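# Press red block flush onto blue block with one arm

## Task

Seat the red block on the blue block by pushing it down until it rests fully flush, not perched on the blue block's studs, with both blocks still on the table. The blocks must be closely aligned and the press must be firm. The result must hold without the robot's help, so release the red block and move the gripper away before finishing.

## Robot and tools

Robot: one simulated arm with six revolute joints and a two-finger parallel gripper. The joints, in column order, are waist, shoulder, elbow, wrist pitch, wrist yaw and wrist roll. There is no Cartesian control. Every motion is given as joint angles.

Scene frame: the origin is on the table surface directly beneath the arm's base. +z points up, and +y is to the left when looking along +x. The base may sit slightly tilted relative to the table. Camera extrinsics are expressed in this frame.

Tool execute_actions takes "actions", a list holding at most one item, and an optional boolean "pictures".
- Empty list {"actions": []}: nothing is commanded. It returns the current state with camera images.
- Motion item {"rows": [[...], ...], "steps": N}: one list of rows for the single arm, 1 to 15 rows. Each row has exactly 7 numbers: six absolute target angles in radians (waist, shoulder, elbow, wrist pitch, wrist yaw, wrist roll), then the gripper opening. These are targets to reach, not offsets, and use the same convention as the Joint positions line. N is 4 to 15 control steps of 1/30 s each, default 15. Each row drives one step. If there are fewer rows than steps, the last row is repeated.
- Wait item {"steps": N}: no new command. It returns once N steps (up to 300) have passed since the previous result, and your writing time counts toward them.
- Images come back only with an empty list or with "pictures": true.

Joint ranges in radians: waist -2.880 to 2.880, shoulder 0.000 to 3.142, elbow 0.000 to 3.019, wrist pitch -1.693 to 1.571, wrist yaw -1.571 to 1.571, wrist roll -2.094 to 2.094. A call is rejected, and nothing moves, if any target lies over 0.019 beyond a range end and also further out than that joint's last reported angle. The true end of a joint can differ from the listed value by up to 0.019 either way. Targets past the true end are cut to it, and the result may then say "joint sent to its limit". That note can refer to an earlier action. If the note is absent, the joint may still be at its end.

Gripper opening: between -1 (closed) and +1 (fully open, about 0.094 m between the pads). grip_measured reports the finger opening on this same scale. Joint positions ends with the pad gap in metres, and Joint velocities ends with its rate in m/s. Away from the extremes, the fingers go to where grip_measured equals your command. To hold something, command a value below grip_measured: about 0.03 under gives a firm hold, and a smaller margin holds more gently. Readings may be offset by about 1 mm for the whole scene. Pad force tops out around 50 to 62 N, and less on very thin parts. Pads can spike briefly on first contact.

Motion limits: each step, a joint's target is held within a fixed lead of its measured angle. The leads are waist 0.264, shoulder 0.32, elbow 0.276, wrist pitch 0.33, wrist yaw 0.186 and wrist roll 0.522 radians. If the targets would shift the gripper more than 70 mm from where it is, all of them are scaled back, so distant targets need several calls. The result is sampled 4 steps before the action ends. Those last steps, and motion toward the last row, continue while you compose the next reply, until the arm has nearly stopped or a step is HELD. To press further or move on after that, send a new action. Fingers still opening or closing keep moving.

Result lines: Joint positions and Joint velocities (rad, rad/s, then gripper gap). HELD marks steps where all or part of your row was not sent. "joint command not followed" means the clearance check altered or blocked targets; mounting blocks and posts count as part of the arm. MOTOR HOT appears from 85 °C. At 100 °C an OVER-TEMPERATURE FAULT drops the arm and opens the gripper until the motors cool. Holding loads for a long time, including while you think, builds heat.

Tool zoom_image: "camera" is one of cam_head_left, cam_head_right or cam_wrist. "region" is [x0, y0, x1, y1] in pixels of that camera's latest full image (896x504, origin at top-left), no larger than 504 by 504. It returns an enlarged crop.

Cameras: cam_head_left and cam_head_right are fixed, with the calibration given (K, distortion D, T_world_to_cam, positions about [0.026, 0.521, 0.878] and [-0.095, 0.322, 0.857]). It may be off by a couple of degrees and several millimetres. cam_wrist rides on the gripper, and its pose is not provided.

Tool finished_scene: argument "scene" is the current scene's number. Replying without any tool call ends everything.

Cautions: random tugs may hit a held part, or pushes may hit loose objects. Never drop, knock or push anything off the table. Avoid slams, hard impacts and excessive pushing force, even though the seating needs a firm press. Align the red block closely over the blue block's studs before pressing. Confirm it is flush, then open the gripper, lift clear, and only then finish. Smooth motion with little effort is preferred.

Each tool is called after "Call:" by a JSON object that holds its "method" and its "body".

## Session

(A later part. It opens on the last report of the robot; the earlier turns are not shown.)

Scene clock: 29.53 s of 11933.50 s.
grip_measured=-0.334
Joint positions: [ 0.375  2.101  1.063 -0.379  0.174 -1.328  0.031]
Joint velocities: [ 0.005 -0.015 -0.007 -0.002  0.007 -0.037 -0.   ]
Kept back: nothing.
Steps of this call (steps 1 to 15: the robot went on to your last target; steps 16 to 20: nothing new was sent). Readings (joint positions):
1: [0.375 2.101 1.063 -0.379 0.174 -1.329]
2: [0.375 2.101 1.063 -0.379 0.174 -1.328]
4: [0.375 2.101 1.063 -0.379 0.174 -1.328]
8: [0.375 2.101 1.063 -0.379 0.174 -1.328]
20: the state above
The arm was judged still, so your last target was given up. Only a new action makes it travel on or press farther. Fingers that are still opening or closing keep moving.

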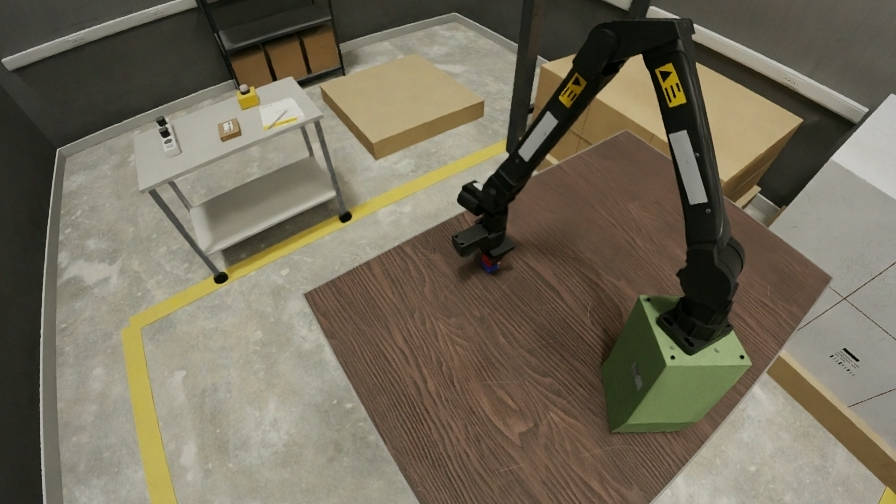

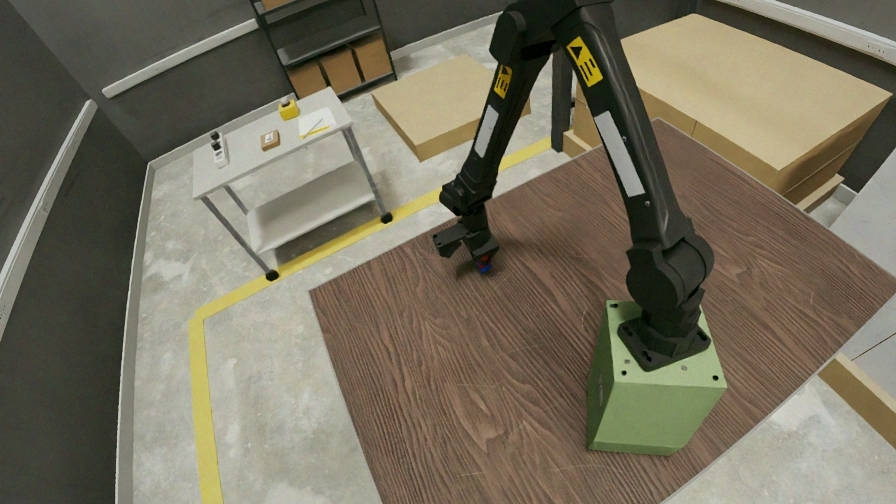

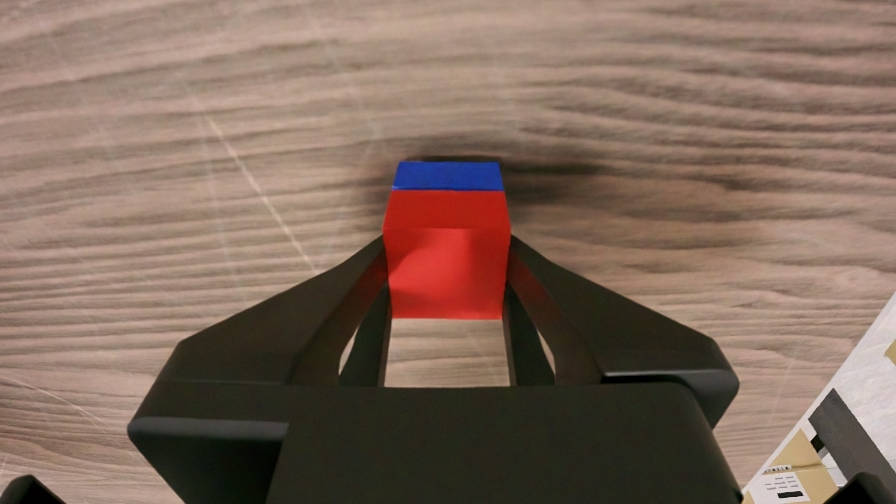

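Call:
{"method": "execute_actions", "body": {"actions": [{"rows": [[0.381,2.085,1.063,-0.385,0.182,-1.317,-0.36],[0.381,2.085,1.063,-0.385,0.187,-1.317,-0.36]], "steps": 12}]}}

Call:
{"method": "execute_actions", "body": {"actions": [{"rows": [[0.381,2.11,1.063,-0.375,0.187,-1.317,-0.36],[0.381,2.125,1.063,-0.36,0.187,-1.317,-0.36],[0.381,2.135,1.063,-0.348,0.187,-1.317,-0.36]], "steps": 15}], "pictures": true}}

Call:
{"method": "zoom_image", "body": {"camera": "cam_wrist", "region": [370, 130, 530, 240]}}

Scene clock: 30.83 s of 11933.50 s.
grip_measured=-0.334
Joint positions: [ 0.375  2.101  1.063 -0.379  0.184 -1.327  0.031]
Joint velocities: [-0.005 -0.005 -0.022 -0.012 -0.022 -0.022 -0.   ]
Steps of this call (steps 1 to 31: nothing new was sent; steps 32 to 39: the first 8 steps of this action). Readings (joint positions):
32: [0.375 2.101 1.063 -0.379 0.177 -1.328]
33: [0.375 2.101 1.063 -0.379 0.181 -1.328]
35: [0.375 2.101 1.063 -0.379 0.184 -1.327]
39: the state above

Scene clock: 31.33 s of 11933.50 s.
grip_measured=-0.334
Joint positions: [ 0.375  2.103  1.063 -0.365  0.184 -1.327  0.031]
Joint velocities: [-0.015 -0.005 -0.002  0.007 -0.007  0.022  0.   ]
Steps of this call (steps 1 to 4: the last 4 steps of your previous action; steps 5 to 15: the first 11 steps of this action). Readings (joint positions):
5: [0.375 2.101 1.063 -0.379 0.184 -1.327]
6: [0.375 2.101 1.063 -0.379 0.184 -1.327]
8: [0.375 2.102 1.063 -0.372 0.184 -1.327]
12: [0.375 2.103 1.063 -0.365 0.184 -1.327]
15: the state above

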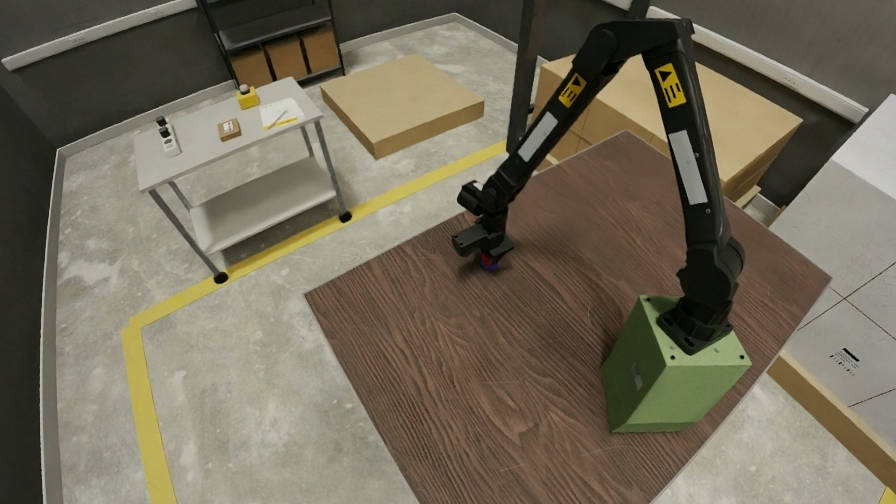

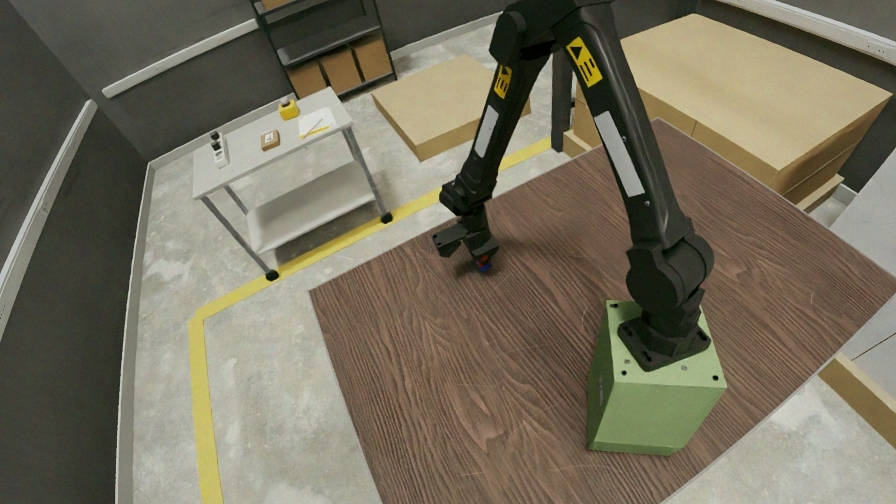

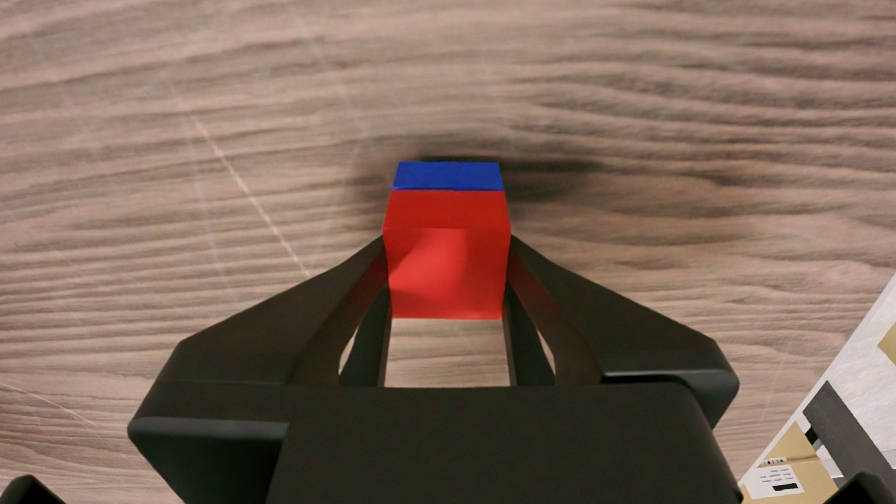

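Region (370, 130, 530, 240) of cam_wrist's 896x504 image, scaled by 3.150, with more detail than that image has; it fills the top 346 rows of this view, and the rest is white.

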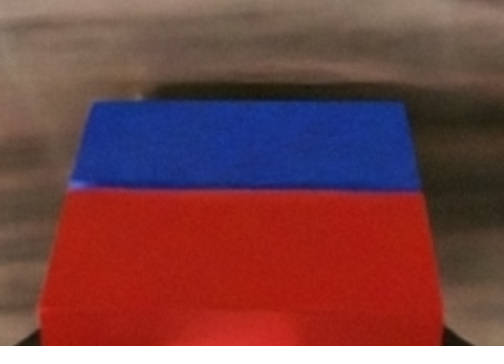

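Call:
{"method": "execute_actions", "body": {"actions": [], "pictures": true}}

Call:
{"method": "zoom_image", "body": {"camera": "cam_wrist", "region": [370, 130, 530, 240]}}

Call:
{"method": "zoom_image", "body": {"camera": "cam_head_right", "region": [450, 230, 530, 290]}}

Call:
{"method": "zoom_image", "body": {"camera": "cam_head_left", "region": [450, 230, 530, 290]}}

Scene clock: 31.70 s of 11933.50 s.
grip_measured=-0.334
Joint positions: [ 0.375  2.103  1.063 -0.365  0.184 -1.327  0.031]
Joint velocities: [-0.005 -0.005 -0.012  0.002 -0.051 -0.037  0.   ]
Kept back: nothing.
Steps of this call (steps 1 to 4: the last 4 steps of your previous action; steps 5 to 11: the robot went on to your last target). Readings (joint positions):
1: [0.375 2.103 1.063 -0.365 0.184 -1.327]
2: [0.375 2.103 1.063 -0.365 0.184 -1.327]
4: [0.375 2.103 1.063 -0.365 0.184 -1.327]
8: [0.375 2.103 1.063 -0.365 0.184 -1.327]
11: the state above

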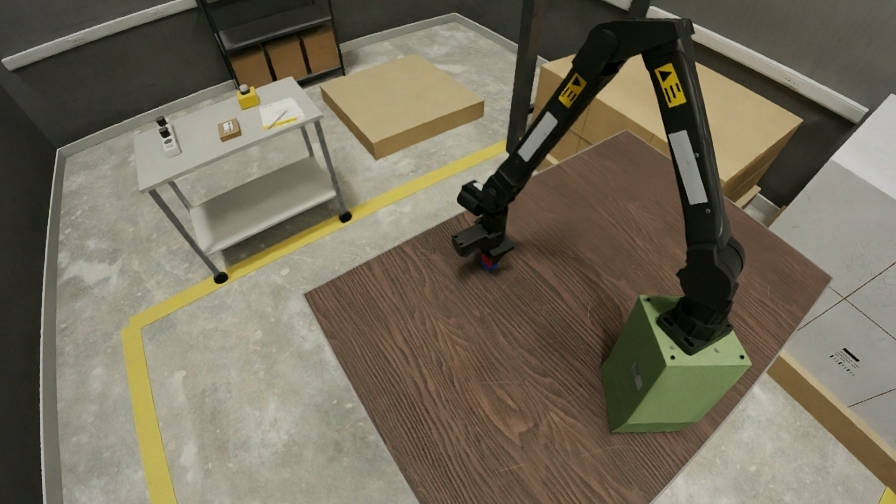

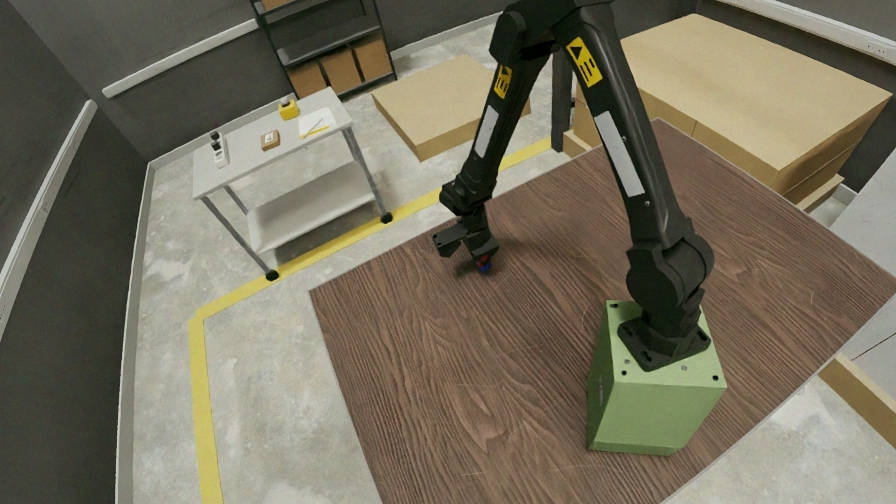

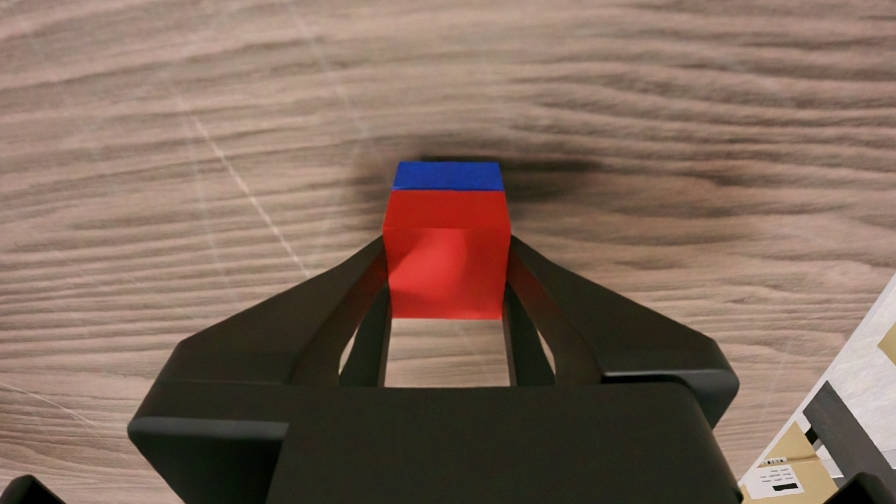

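Region (370, 130, 530, 240) of cam_wrist's 896x504 image, scaled by 3.150, with more detail than that image has; it fills the top 346 rows of this view, and the rest is white.

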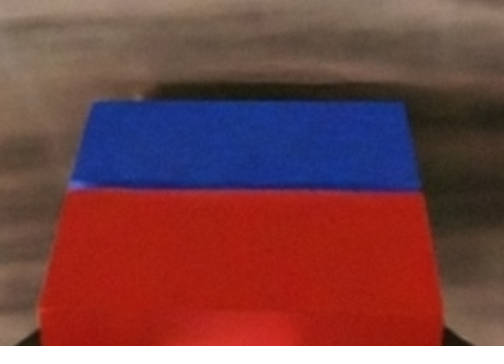

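Region (450, 230, 530, 290) of cam_head_right's 896x504 image, scaled by 6.300, with more detail than that image has; it fills the top 378 rows of this view, and the rest is white.

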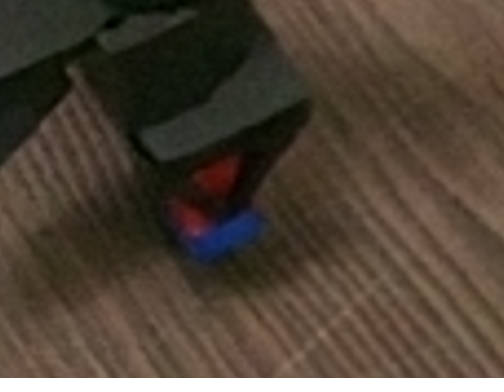

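Region (450, 230, 530, 290) of cam_head_left's 896x504 image, scaled by 6.300, with more detail than that image has; it fills the top 378 rows of this view, and the rest is white.

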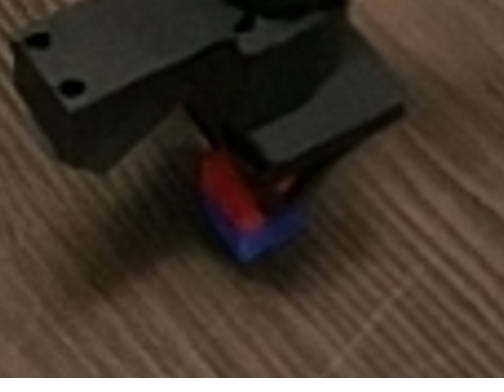

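Call:
{"method": "execute_actions", "body": {"actions": [{"rows": [[0.381,2.145,1.063,-0.348,0.187,-1.317,-0.36],[0.381,2.155,1.063,-0.348,0.187,-1.317,-0.36],[0.381,2.165,1.063,-0.348,0.187,-1.317,-0.36],[0.381,2.175,1.063,-0.345,0.187,-1.317,-0.36],[0.381,2.185,1.063,-0.345,0.187,-1.317,-0.36]], "steps": 15}], "pictures": true}}

Call:
{"method": "zoom_image", "body": {"camera": "cam_wrist", "region": [370, 130, 530, 240]}}

Scene clock: 32.83 s of 11933.50 s.
grip_measured=-0.334
Joint positions: [ 0.376  2.13   1.063 -0.359  0.187 -1.327  0.031]
Joint velocities: [-0.005 -0.015  0.002 -0.002 -0.066  0.007  0.001]
Steps of this call (steps 1 to 15: the robot went on to your last target; steps 16 to 23: nothing new was sent; steps 24 to 34: the first 11 steps of this action). Readings (joint positions):
24: [0.375 2.104 1.063 -0.365 0.184 -1.327]
25: [0.375 2.105 1.063 -0.364 0.184 -1.327]
27: [0.375 2.114 1.063 -0.362 0.184 -1.327]
31: [0.376 2.130 1.063 -0.359 0.188 -1.327]
34: the state above

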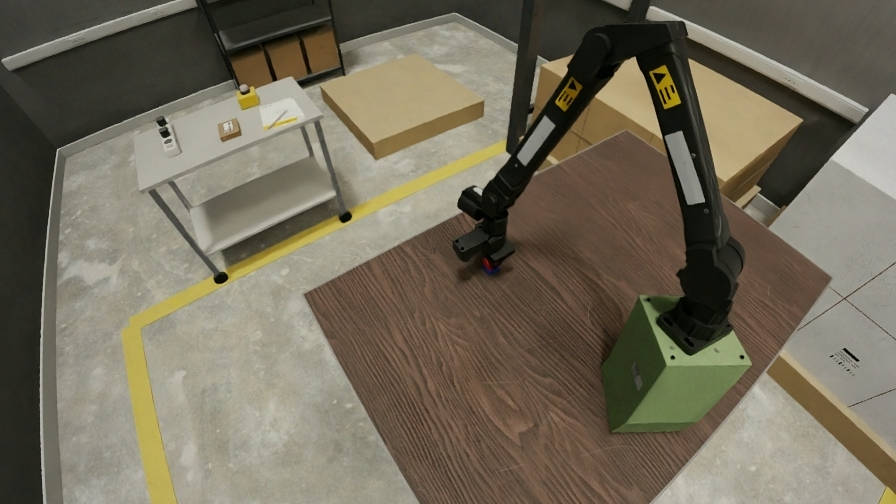

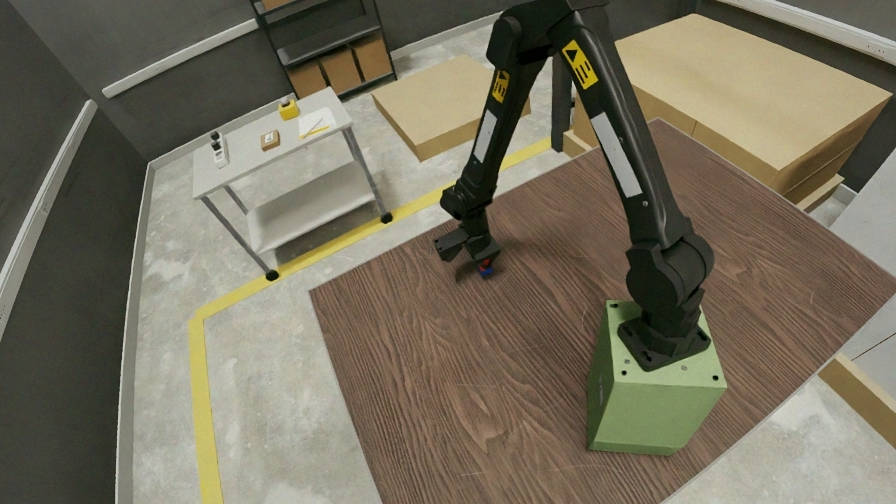

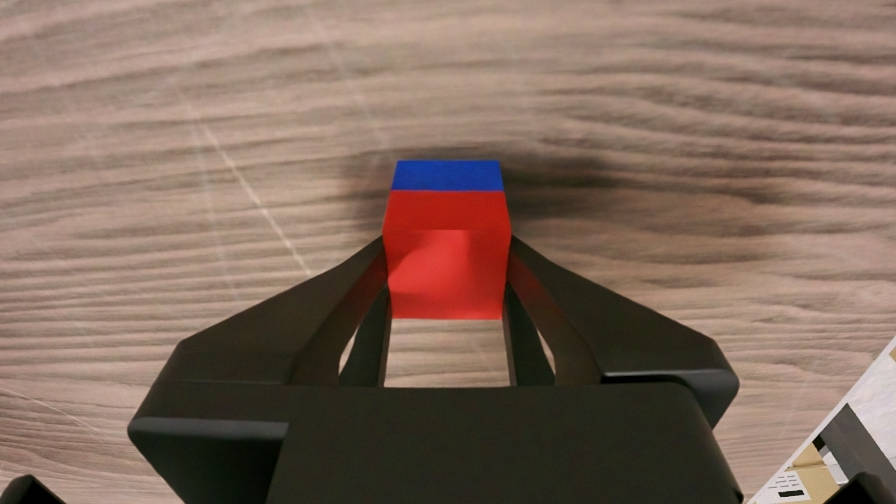

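Region (370, 130, 530, 240) of cam_wrist's 896x504 image, scaled by 3.150, with more detail than that image has; it fills the top 346 rows of this view, and the rest is white.

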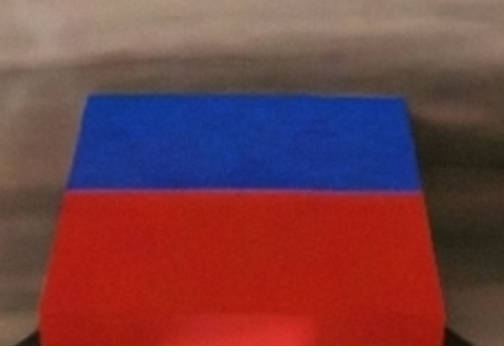

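Call:
{"method": "execute_actions", "body": {"actions": [{"rows": [[0.381,2.185,1.063,-0.345,0.187,-1.317,-0.36],[0.381,2.185,1.063,-0.345,0.187,-1.317,-0.36],[0.381,2.185,1.063,-0.345,0.187,-1.317,-0.36],[0.381,2.16,1.063,-0.355,0.187,-1.317,-0.36],[0.381,2.145,1.063,-0.358,0.187,-1.322,0.0],[0.381,2.14,1.063,-0.358,0.187,-1.322,0.6]], "steps": 14}]}}

Call:
{"method": "execute_actions", "body": {"actions": [{"rows": [[0.381,2.12,1.063,-0.36,0.187,-1.322,1],[0.381,2.08,1.063,-0.38,0.187,-1.322,1],[0.381,2.04,1.063,-0.41,0.187,-1.322,1],[0.381,2.0,1.063,-0.45,0.187,-1.322,1],[0.381,1.96,1.063,-0.49,0.187,-1.322,1],[0.381,1.92,1.063,-0.53,0.187,-1.322,1],[0.381,1.88,1.063,-0.57,0.187,-1.322,1]], "steps": 15}], "pictures": true}}

Call:
{"method": "zoom_image", "body": {"camera": "cam_head_left", "region": [440, 220, 540, 295]}}

Scene clock: 33.47 s of 11933.50 s.
grip_measured=+0.596
Joint positions: [ 0.376  2.129  1.062 -0.359  0.187 -1.327  0.075]
Joint velocities: [-0.005 -0.005  0.007 -0.012 -0.007 -0.022  0.004]
Steps of this call (steps 1 to 4: the last 4 steps of your previous action; steps 5 to 9: the robot went on to your last target; steps 10 to 19: the first 10 steps of this action). Readings (joint positions):
10: [0.376 2.130 1.063 -0.359 0.187 -1.327]
11: [0.376 2.130 1.063 -0.359 0.187 -1.327]
13: [0.376 2.130 1.063 -0.359 0.187 -1.327]
17: [0.376 2.129 1.062 -0.359 0.187 -1.327]
19: the state above

Scene clock: 33.97 s of 11933.50 s.
grip_measured=+1.000
Joint positions: [ 0.376  1.903  1.057 -0.544  0.187 -1.327  0.094]
Joint velocities: [-0.005 -0.874 -0.002 -0.115 -0.007 -0.051  0.   ]
Steps of this call (steps 1 to 4: the last 4 steps of your previous action; steps 5 to 15: the first 11 steps of this action). Readings (joint positions):
5: [0.376 2.129 1.062 -0.359 0.187 -1.327]
6: [0.376 2.129 1.062 -0.360 0.187 -1.327]
8: [0.376 2.113 1.062 -0.387 0.187 -1.327]
12: [0.376 2.005 1.057 -0.506 0.187 -1.327]
15: the state above

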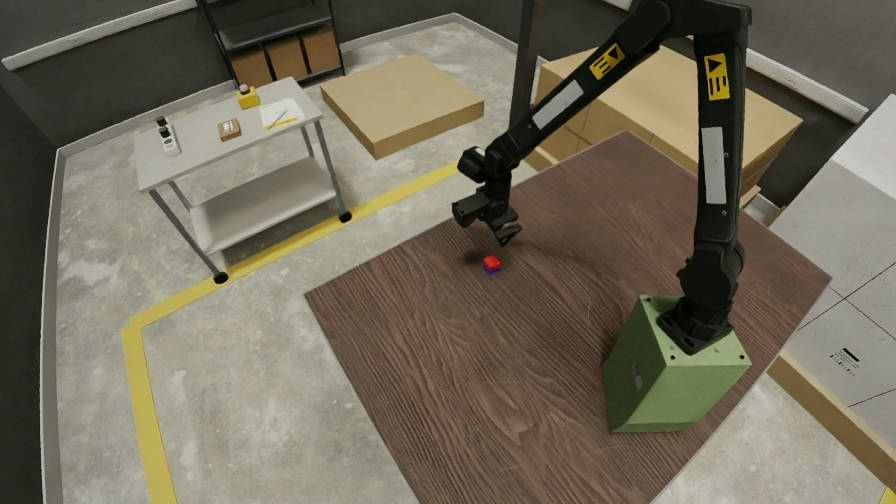

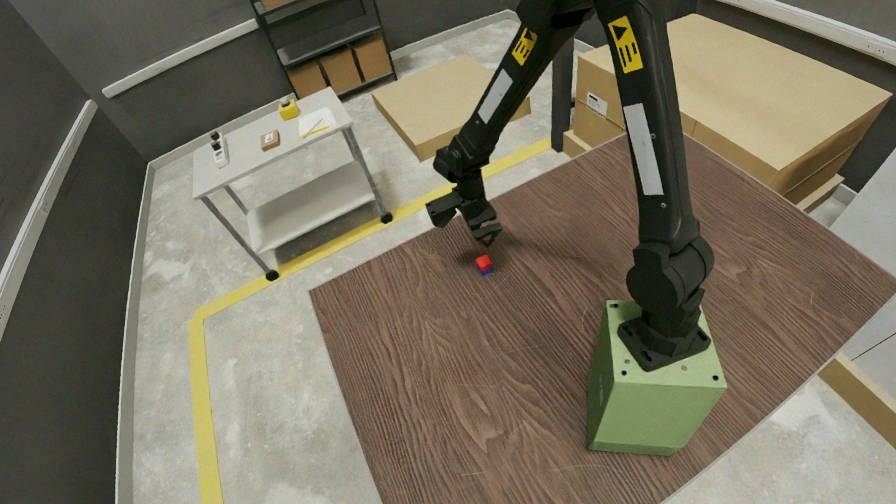

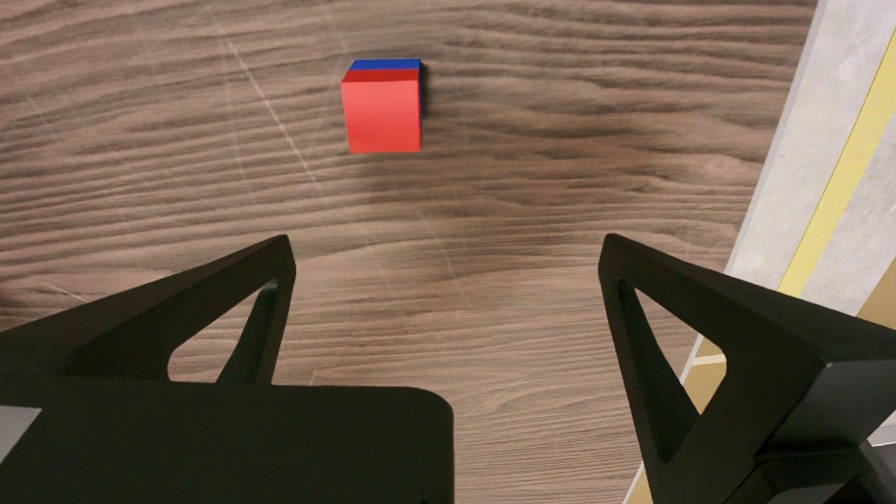

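Region (440, 220, 540, 295) of cam_head_left's 896x504 image, scaled by 5.040, with more detail than that image has; it fills the top 378 rows of this view, and the rest is white.

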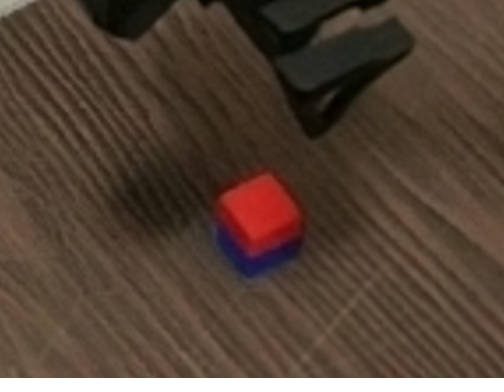

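Call:
{"method": "zoom_image", "body": {"camera": "cam_wrist", "region": [320, 40, 450, 170]}}

Call:
{"method": "zoom_image", "body": {"camera": "cam_head_right", "region": [460, 245, 510, 285]}}

Region (320, 40, 450, 170) of cam_wrist's 896x504 image, scaled by 3.877, with more detail than that image has.

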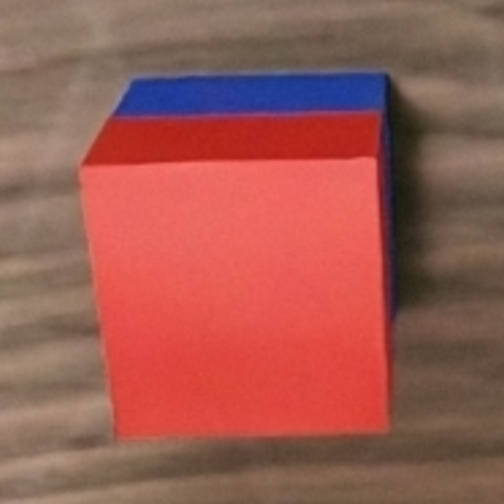

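Region (460, 245, 510, 285) of cam_head_right's 896x504 image, scaled by 10.080, with more detail than that image has; it fills the top 403 rows of this view, and the rest is white.

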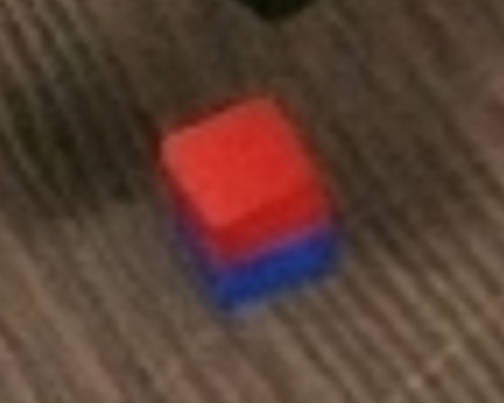

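Call:
{"method": "execute_actions", "body": {"actions": [{"rows": [[0.381,1.94,1.063,-0.52,0.187,-1.322,0.6],[0.381,1.97,1.063,-0.49,0.187,-1.322,0.6],[0.381,2.0,1.063,-0.46,0.187,-1.322,0.6],[0.381,2.03,1.063,-0.43,0.187,-1.322,0.6],[0.381,2.06,1.063,-0.40,0.187,-1.322,0.6],[0.381,2.09,1.063,-0.375,0.187,-1.322,0.6],[0.381,2.115,1.063,-0.355,0.187,-1.322,0.6],[0.381,2.135,1.063,-0.345,0.187,-1.322,0.6],[0.381,2.15,1.063,-0.342,0.187,-1.322,0.6]], "steps": 15}], "pictures": true}}

Scene clock: 34.93 s of 11933.50 s.
grip_measured=+0.602
Joint positions: [ 0.376  2.137  1.058 -0.366  0.187 -1.327  0.075]
Joint velocities: [-0.005  0.718 -0.042  0.012 -0.007 -0.007 -0.002]
Steps of this call (steps 1 to 4: the last 4 steps of your previous action; steps 5 to 18: the robot went on to your last target; steps 19 to 29: the first 11 steps of this action). Readings (joint positions):
19: [0.376 1.855 1.058 -0.552 0.187 -1.327]
20: [0.376 1.864 1.058 -0.539 0.187 -1.327]
22: [0.376 1.902 1.058 -0.493 0.187 -1.327]
26: [0.376 2.039 1.059 -0.390 0.187 -1.327]
29: the state above

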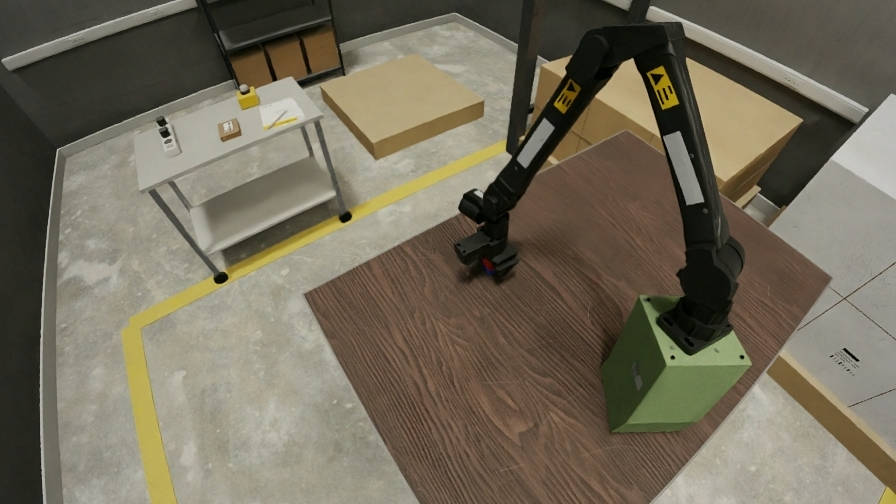

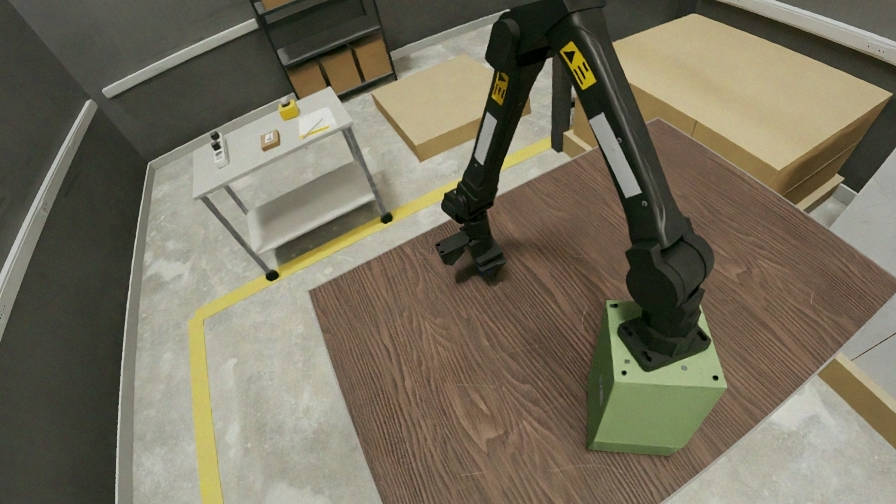

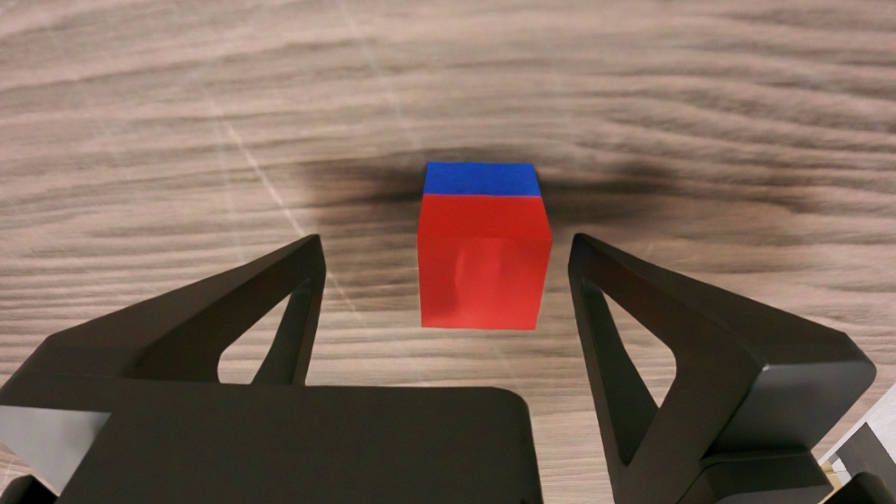

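Call:
{"method": "execute_actions", "body": {"actions": [{"rows": [[0.381,2.135,1.063,-0.342,0.187,-1.322,0.3],[0.381,2.135,1.063,-0.342,0.187,-1.322,0.0]], "steps": 10}], "pictures": true}}

Scene clock: 35.27 s of 11933.50 s.
grip_measured=+0.002
Joint positions: [ 0.376  2.158  1.051 -0.358  0.187 -1.327  0.047]
Joint velocities: [-0.005 -0.054 -0.012 -0.002  0.037  0.037 -0.001]
Steps of this call (steps 1 to 4: the last 4 steps of your previous action; steps 5 to 10: the first 6 steps of this action). Readings (joint positions):
5: [0.376 2.172 1.051 -0.364 0.187 -1.327]
6: [0.376 2.169 1.051 -0.360 0.187 -1.327]
8: [0.376 2.163 1.051 -0.359 0.187 -1.327]
10: the state above

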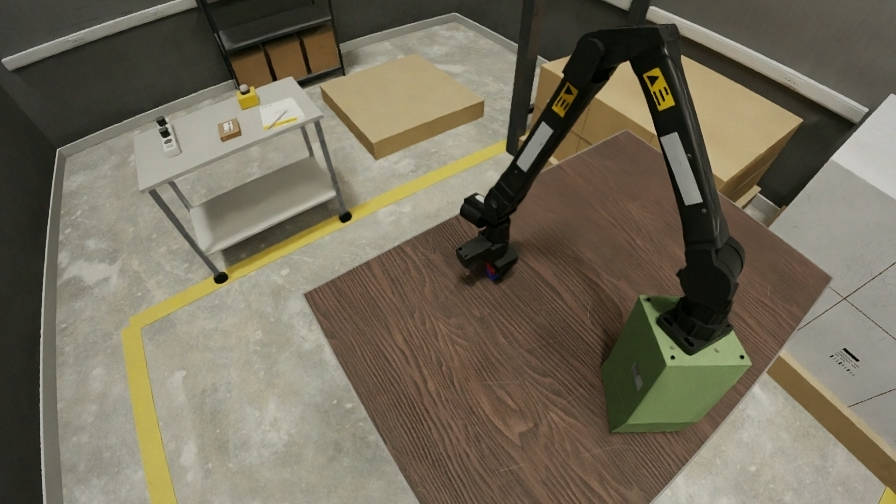

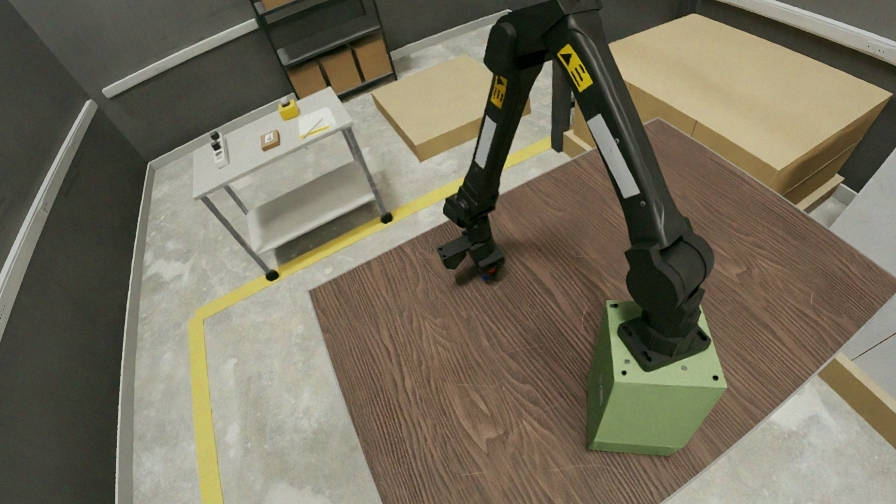

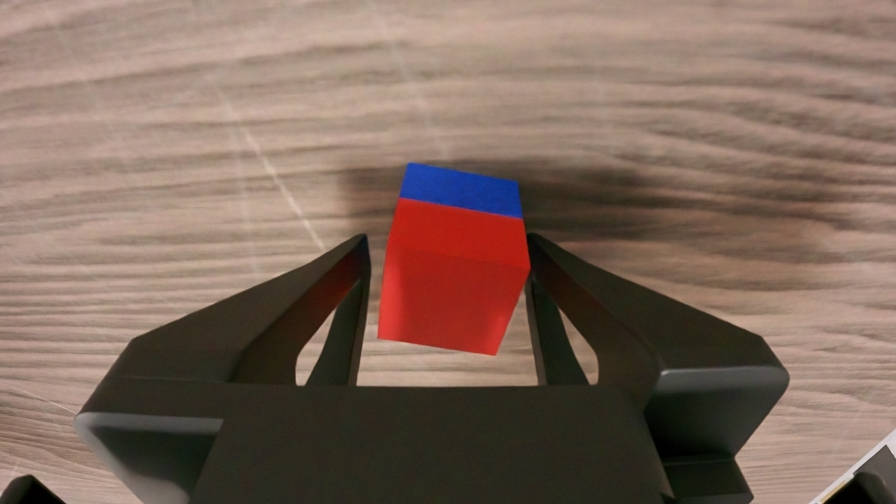

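Call:
{"method": "execute_actions", "body": {"actions": [{"rows": [[0.381,2.135,1.065,-0.342,0.187,-1.322,0.3],[0.381,2.125,1.075,-0.342,0.187,-1.322,0.3],[0.381,2.115,1.08,-0.342,0.187,-1.322,0.3],[0.381,2.106,1.085,-0.342,0.187,-1.322,0.3]], "steps": 14}], "pictures": true}}

Scene clock: 36.13 s of 11933.50 s.
grip_measured=+0.298
Joint positions: [ 0.376  2.131  1.061 -0.357  0.187 -1.327  0.061]
Joint velocities: [ 0.005 -0.093  0.051  0.012 -0.022  0.066 -0.001]
Steps of this call (steps 1 to 4: the last 4 steps of your previous action; steps 5 to 15: the robot went on to your last target; step 16: nothing new was sent; steps 17 to 26: the first 10 steps of this action). Readings (joint positions):
17: [0.376 2.156 1.051 -0.357 0.187 -1.327]
18: [0.376 2.156 1.051 -0.357 0.187 -1.327]
20: [0.376 2.153 1.051 -0.357 0.187 -1.327]
24: [0.376 2.138 1.056 -0.357 0.187 -1.327]
26: the state above

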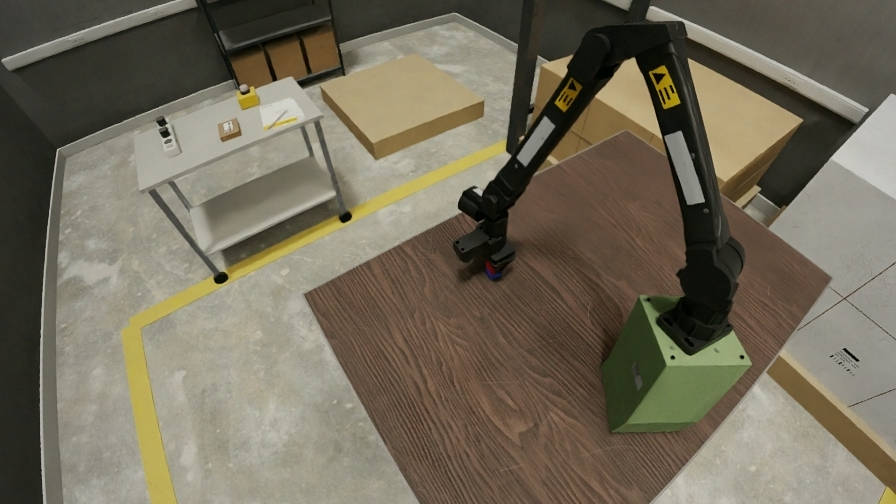

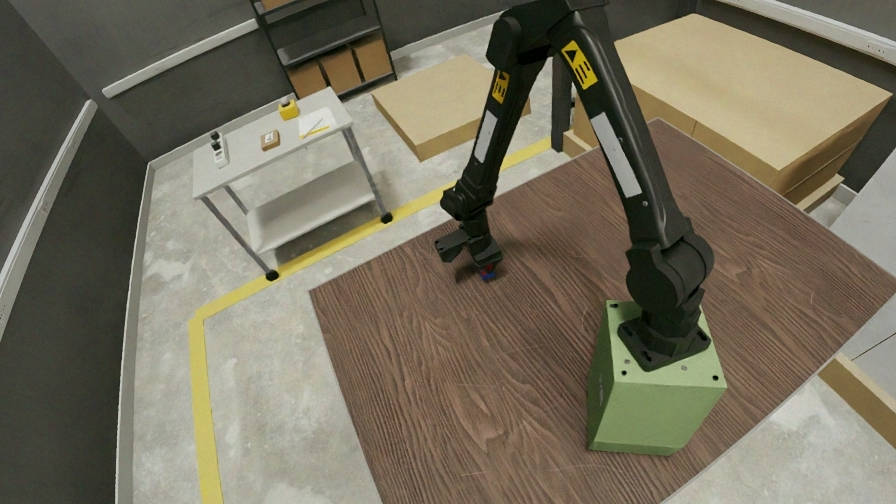

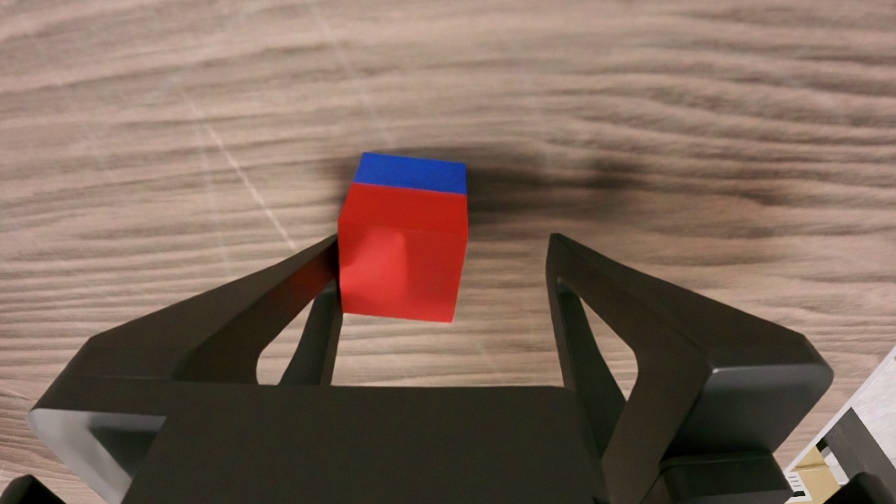

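Call:
{"method": "execute_actions", "body": {"actions": [{"rows": [[0.376,2.129,1.063,-0.357,0.187,-1.322,0.1],[0.376,2.129,1.063,-0.357,0.187,-1.322,0.0],[0.376,2.129,1.063,-0.357,0.187,-1.322,-0.1],[0.376,2.129,1.063,-0.357,0.187,-1.322,-0.2],[0.376,2.129,1.063,-0.357,0.187,-1.322,-0.28],[0.376,2.129,1.063,-0.357,0.187,-1.322,-0.36]], "steps": 14}]}}

Call:
{"method": "execute_actions", "body": {"actions": [{"rows": [[0.376,2.15,1.063,-0.35,0.187,-1.322,-0.36],[0.376,2.165,1.063,-0.345,0.187,-1.322,-0.36],[0.376,2.18,1.063,-0.345,0.187,-1.322,-0.36],[0.376,2.195,1.063,-0.345,0.187,-1.322,-0.36],[0.376,2.205,1.063,-0.345,0.187,-1.322,-0.36],[0.376,2.215,1.063,-0.345,0.187,-1.322,-0.36]], "steps": 15}], "pictures": true}}

Call:
{"method": "zoom_image", "body": {"camera": "cam_wrist", "region": [370, 130, 530, 240]}}

Scene clock: 36.73 s of 11933.50 s.
grip_measured=-0.335
Joint positions: [ 0.376  2.125  1.066 -0.357  0.187 -1.327  0.031]
Joint velocities: [-0.005 -0.005 -0.012 -0.022 -0.051 -0.139 -0.001]
Steps of this call (steps 1 to 4: the last 4 steps of your previous action; steps 5 to 8: the robot went on to your last target; steps 9 to 18: the first 10 steps of this action). Readings (joint positions):
9: [0.376 2.125 1.066 -0.357 0.187 -1.327]
10: [0.376 2.125 1.066 -0.357 0.187 -1.327]
12: [0.376 2.125 1.066 -0.357 0.187 -1.327]
16: [0.376 2.125 1.066 -0.357 0.187 -1.327]
18: the state above

Scene clock: 37.23 s of 11933.50 s.
grip_measured=-0.335
Joint positions: [ 0.376  2.128  1.066 -0.357  0.188 -1.327  0.031]
Joint velocities: [-0.015 -0.005  0.007 -0.002 -0.051 -0.007 -0.   ]
Steps of this call (steps 1 to 4: the last 4 steps of your previous action; steps 5 to 15: the first 11 steps of this action). Readings (joint positions):
5: [0.376 2.125 1.066 -0.357 0.187 -1.327]
6: [0.376 2.125 1.066 -0.357 0.187 -1.327]
8: [0.376 2.126 1.066 -0.357 0.188 -1.327]
12: [0.376 2.128 1.066 -0.357 0.188 -1.327]
15: the state above

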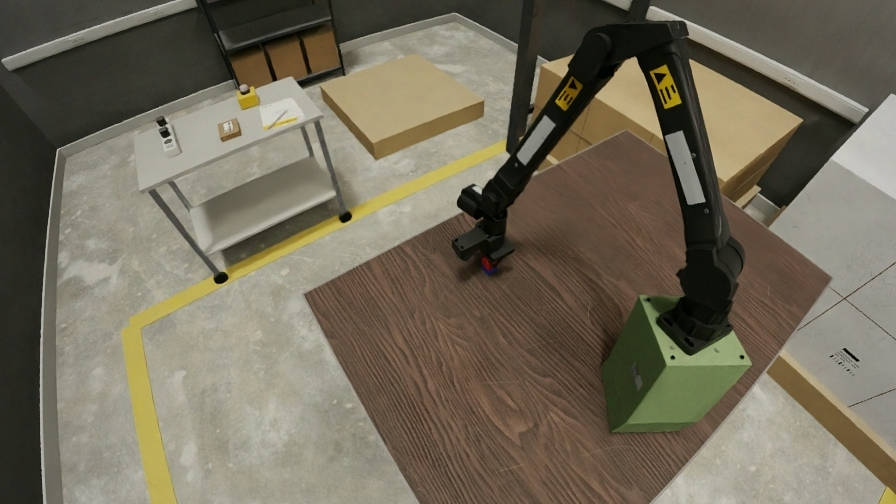

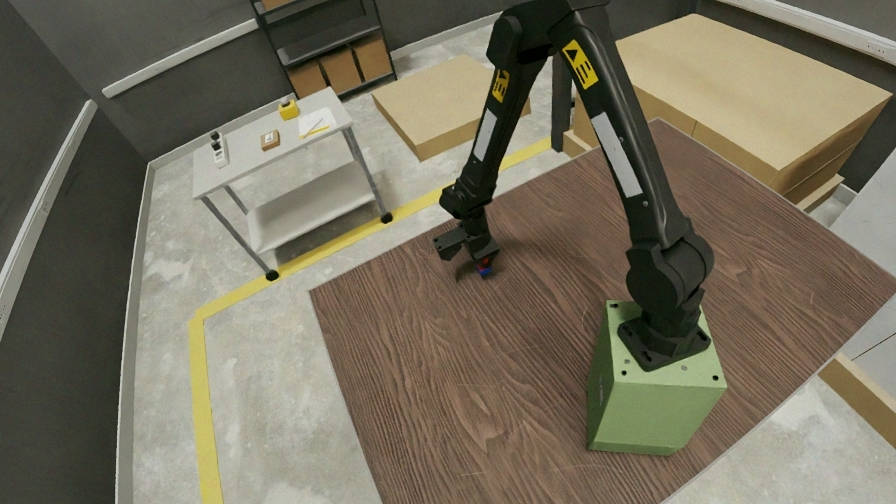

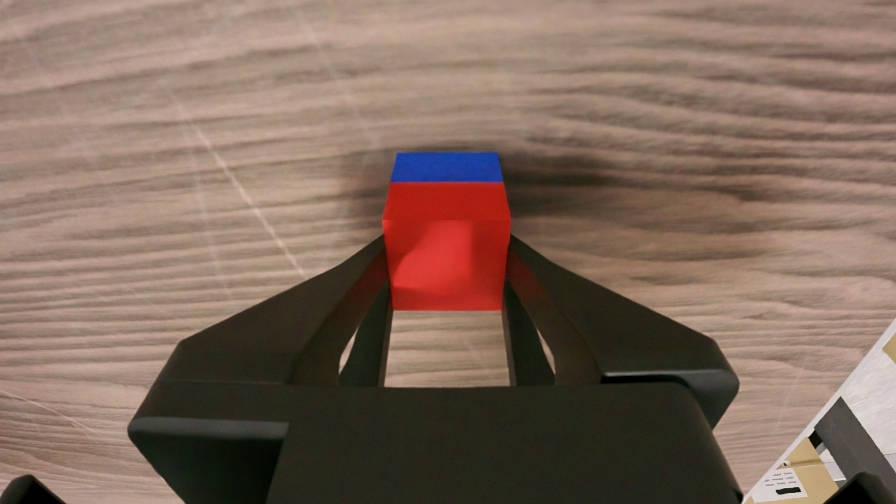

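Region (370, 130, 530, 240) of cam_wrist's 896x504 image, scaled by 3.150, with more detail than that image has; it fills the top 346 rows of this view, and the rest is white.

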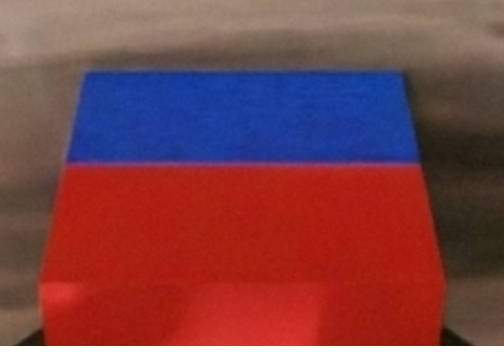

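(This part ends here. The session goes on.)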